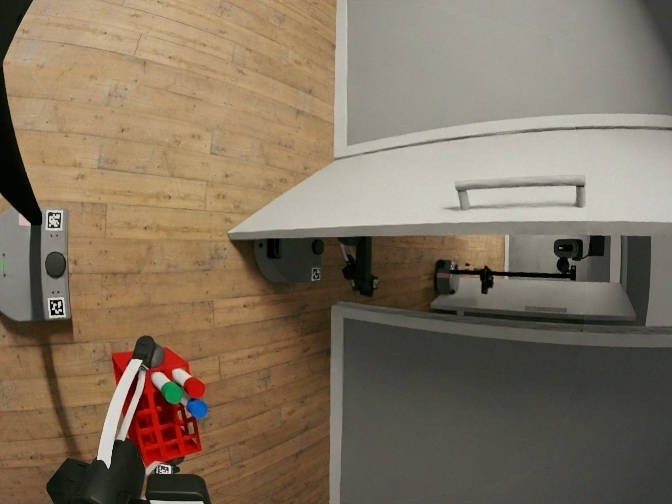

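Scene clock: 193.30 s.
r1.base_odometry: x=-3.837 y=-3.213 heading=+0.285 (m, m, rad; r1's odometry frame)
r1.turned_by_wheels: -0.599 (rad since the last result)
r1.turned_by_imu: -0.590 (rad since the last result)
r1.base_tilt: forward=+0.2 right=+0.2 (deg)
r1.lidar_m: 0.45 1.83 1.78 0.41 0.28 0.27 0.27 0.35 2.89 2.11 1.77 0.46
r1.head_depth_mm: - - - 315 383 488 631 / - - 294 337 417 545 738 / - - 303 364 457 607 - / - 286 323 394 507 672 - / - 297 346 431 568 835 - / - 309 373 474 645 1107 1119 / 290 329 405 528 1338 1219 1105
r1.base_status: done
r1.joint_positions: lift_m=+0.310 arm_m=-0.001 wrist_yaw_rad=+2.833 wrist_pitch_rad=-0.583 wrist_roll_rad=+0.016 gripper_m=+0.037 head_pan_rad=-3.134 head_tilt_rad=-0.893
r1.joint_status: not commanded
r1.motor_effort: left_wheel=+2(14) right_wheel=-15(17) lift_m=+49(49) arm_m=+0(1) wrist_yaw_rad=+0(0) wrist_pitch_rad=+5(6) wrist_roll_rad=-1(1) gripper_m=+0(0) head_pan_rad=-4(4) head_tilt_rad=-4(4) (%)
r1.hand_pose: x=+0.0398 y=+0.0467 z=+0.2872 quat_wxyz=(+0.306, +0.705, +0.094, +0.633) (m; r1's base frame)
r1.wrist_depth_mm: - 412 628 - - - - / - 447 641 832 850 835 843 / 295 - 646 704 700 692 693 / 313 - 581 603 575 587 587 / 322 387 540 519 522 504 505 / 313 - - 449 442 450 444 / - - - - 405 398 399
r2.base_odometry: x=-1.015 y=+0.495 heading=-2.755 (m, m, rad; r2's odometry frame)
r2.turned_by_wheels: +0.000 (rad since the last result)
r2.turned_by_imu: +0.000 (rad since the last result)
r2.base_tilt: forward=+1.1 right=+1.3 (deg)
r2.lidar_m: 0.74 0.91 2.12 2.23 2.32 1.73 1.66 1.73 1.98 1.91 1.99 1.52
r2.head_depth_mm: 1285 1440 1607 1863 1692 1434 1237 / 2612 1488 1642 1876 1678 1428 1236 / 3123 3198 2652 1992 1676 1434 1242 / - 3734 2637 1892 1525 1427 1242 / - 3688 2527 1515 1429 1375 1234 / 640 708 811 991 1383 1439 1241 / 709 761 1196 1798 1677 1441 1245
r2.base_status: not commanded
r2.joint_positions: lift_m=+0.950 arm_m=+0.003 wrist_yaw_rad=+1.568 wrist_pitch_rad=-0.913 wrist_roll_rad=+0.018 gripper_m=+0.084 head_pan_rad=+0.007 head_tilt_rad=-0.692
r2.joint_status: not commanded
r2.motor_effort: left_wheel=-2(3) right_wheel=+4(4) lift_m=+16(15) arm_m=-3(4) wrist_yaw_rad=+2(2) wrist_pitch_rad=+8(7) wrist_roll_rad=+0(0) gripper_m=-22(21) head_pan_rad=-5(5) head_tilt_rad=-4(4) (%)
r2.hand_pose: x=+0.1162 y=-0.1489 z=+0.8716 quat_wxyz=(+0.668, +0.671, -0.235, +0.221) (m; r2's base frame)
r2.wrist_depth_mm: - - - - - - - / - - - - - - - / - - 113 - - - - / - - 130 149 167 - - / - - 137 178 174 150 - / - - 146 167 158 135 - / 974 962 929 937 925 932 930
r3.base_odometry: x=+0.974 y=+2.649 heading=-0.885 (m, m, rad; r3's odometry frame)
r3.turned_by_wheels: +0.000 (rad since the last result)
r3.turned_by_imu: +0.000 (rad since the last result)
r3.base_tilt: forward=+1.7 right=-0.7 (deg)
r3.lidar_m: 1.31 1.32 1.57 1.77 1.47 0.36 0.27 0.27 0.28 0.41 3.89 0.95
r3.head_depth_mm: 291 332 418 570 1305 1213 1132 / - 316 393 521 773 1219 - / - 303 370 481 687 - - / - 297 349 447 618 907 - / - 290 330 416 562 841 - / - - 314 390 515 761 1084 / - - 303 367 475 677 1069
r3.base_status: not commanded
r3.joint_positions: lift_m=+0.310 arm_m=+0.000 wrist_yaw_rad=+3.035 wrist_pitch_rad=-0.528 wrist_roll_rad=+0.014 gripper_m=+0.037 head_pan_rad=-3.094 head_tilt_rad=-0.993
r3.joint_status: not commanded
r3.motor_effort: left_wheel=-9(9) right_wheel=-1(2) lift_m=+27(28) arm_m=-1(0) wrist_yaw_rad=+1(0) wrist_pitch_rad=+5(5) wrist_roll_rad=+0(0) gripper_m=+0(0) head_pan_rad=-3(5) head_tilt_rad=-3(2) (%)
r3.hand_pose: x=+0.0010 y=+0.0627 z=+0.2987 quat_wxyz=(+0.222, +0.696, +0.147, +0.667) (m; r3's base frame)
r3.wrist_depth_mm: - - - - - - - / 965 917 933 937 934 935 945 / 751 761 755 761 752 754 755 / 630 629 629 634 620 628 616 / 538 537 - 562 545 534 531 / 485 - - - 459 467 469 / - - - - 421 415 419
pictures: r1_nav_camera (sideways: a quarter turn counterclockwise sets it upright)
camera_calibration (this result's frames):
r1_nav_camera: T_world_to_cam=[[-0.800222, -0.0450988, 0.598006, -0.732912], [-0.062388, 0.998018, -0.00821851, 0.0659594], [-0.59645, -0.043885, -0.801449, 1.0047], [0, 0, 0, 1]] pos_world=[0.0168747, -0.054791, 1.24404]
Images, in order (width x height): r1_nav_camera 672x504.

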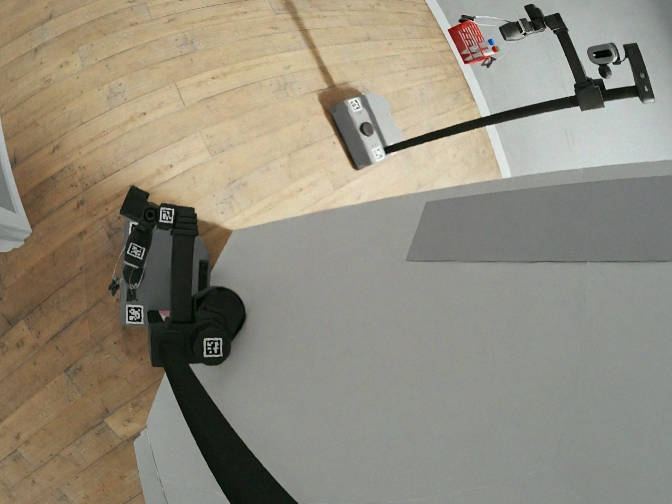

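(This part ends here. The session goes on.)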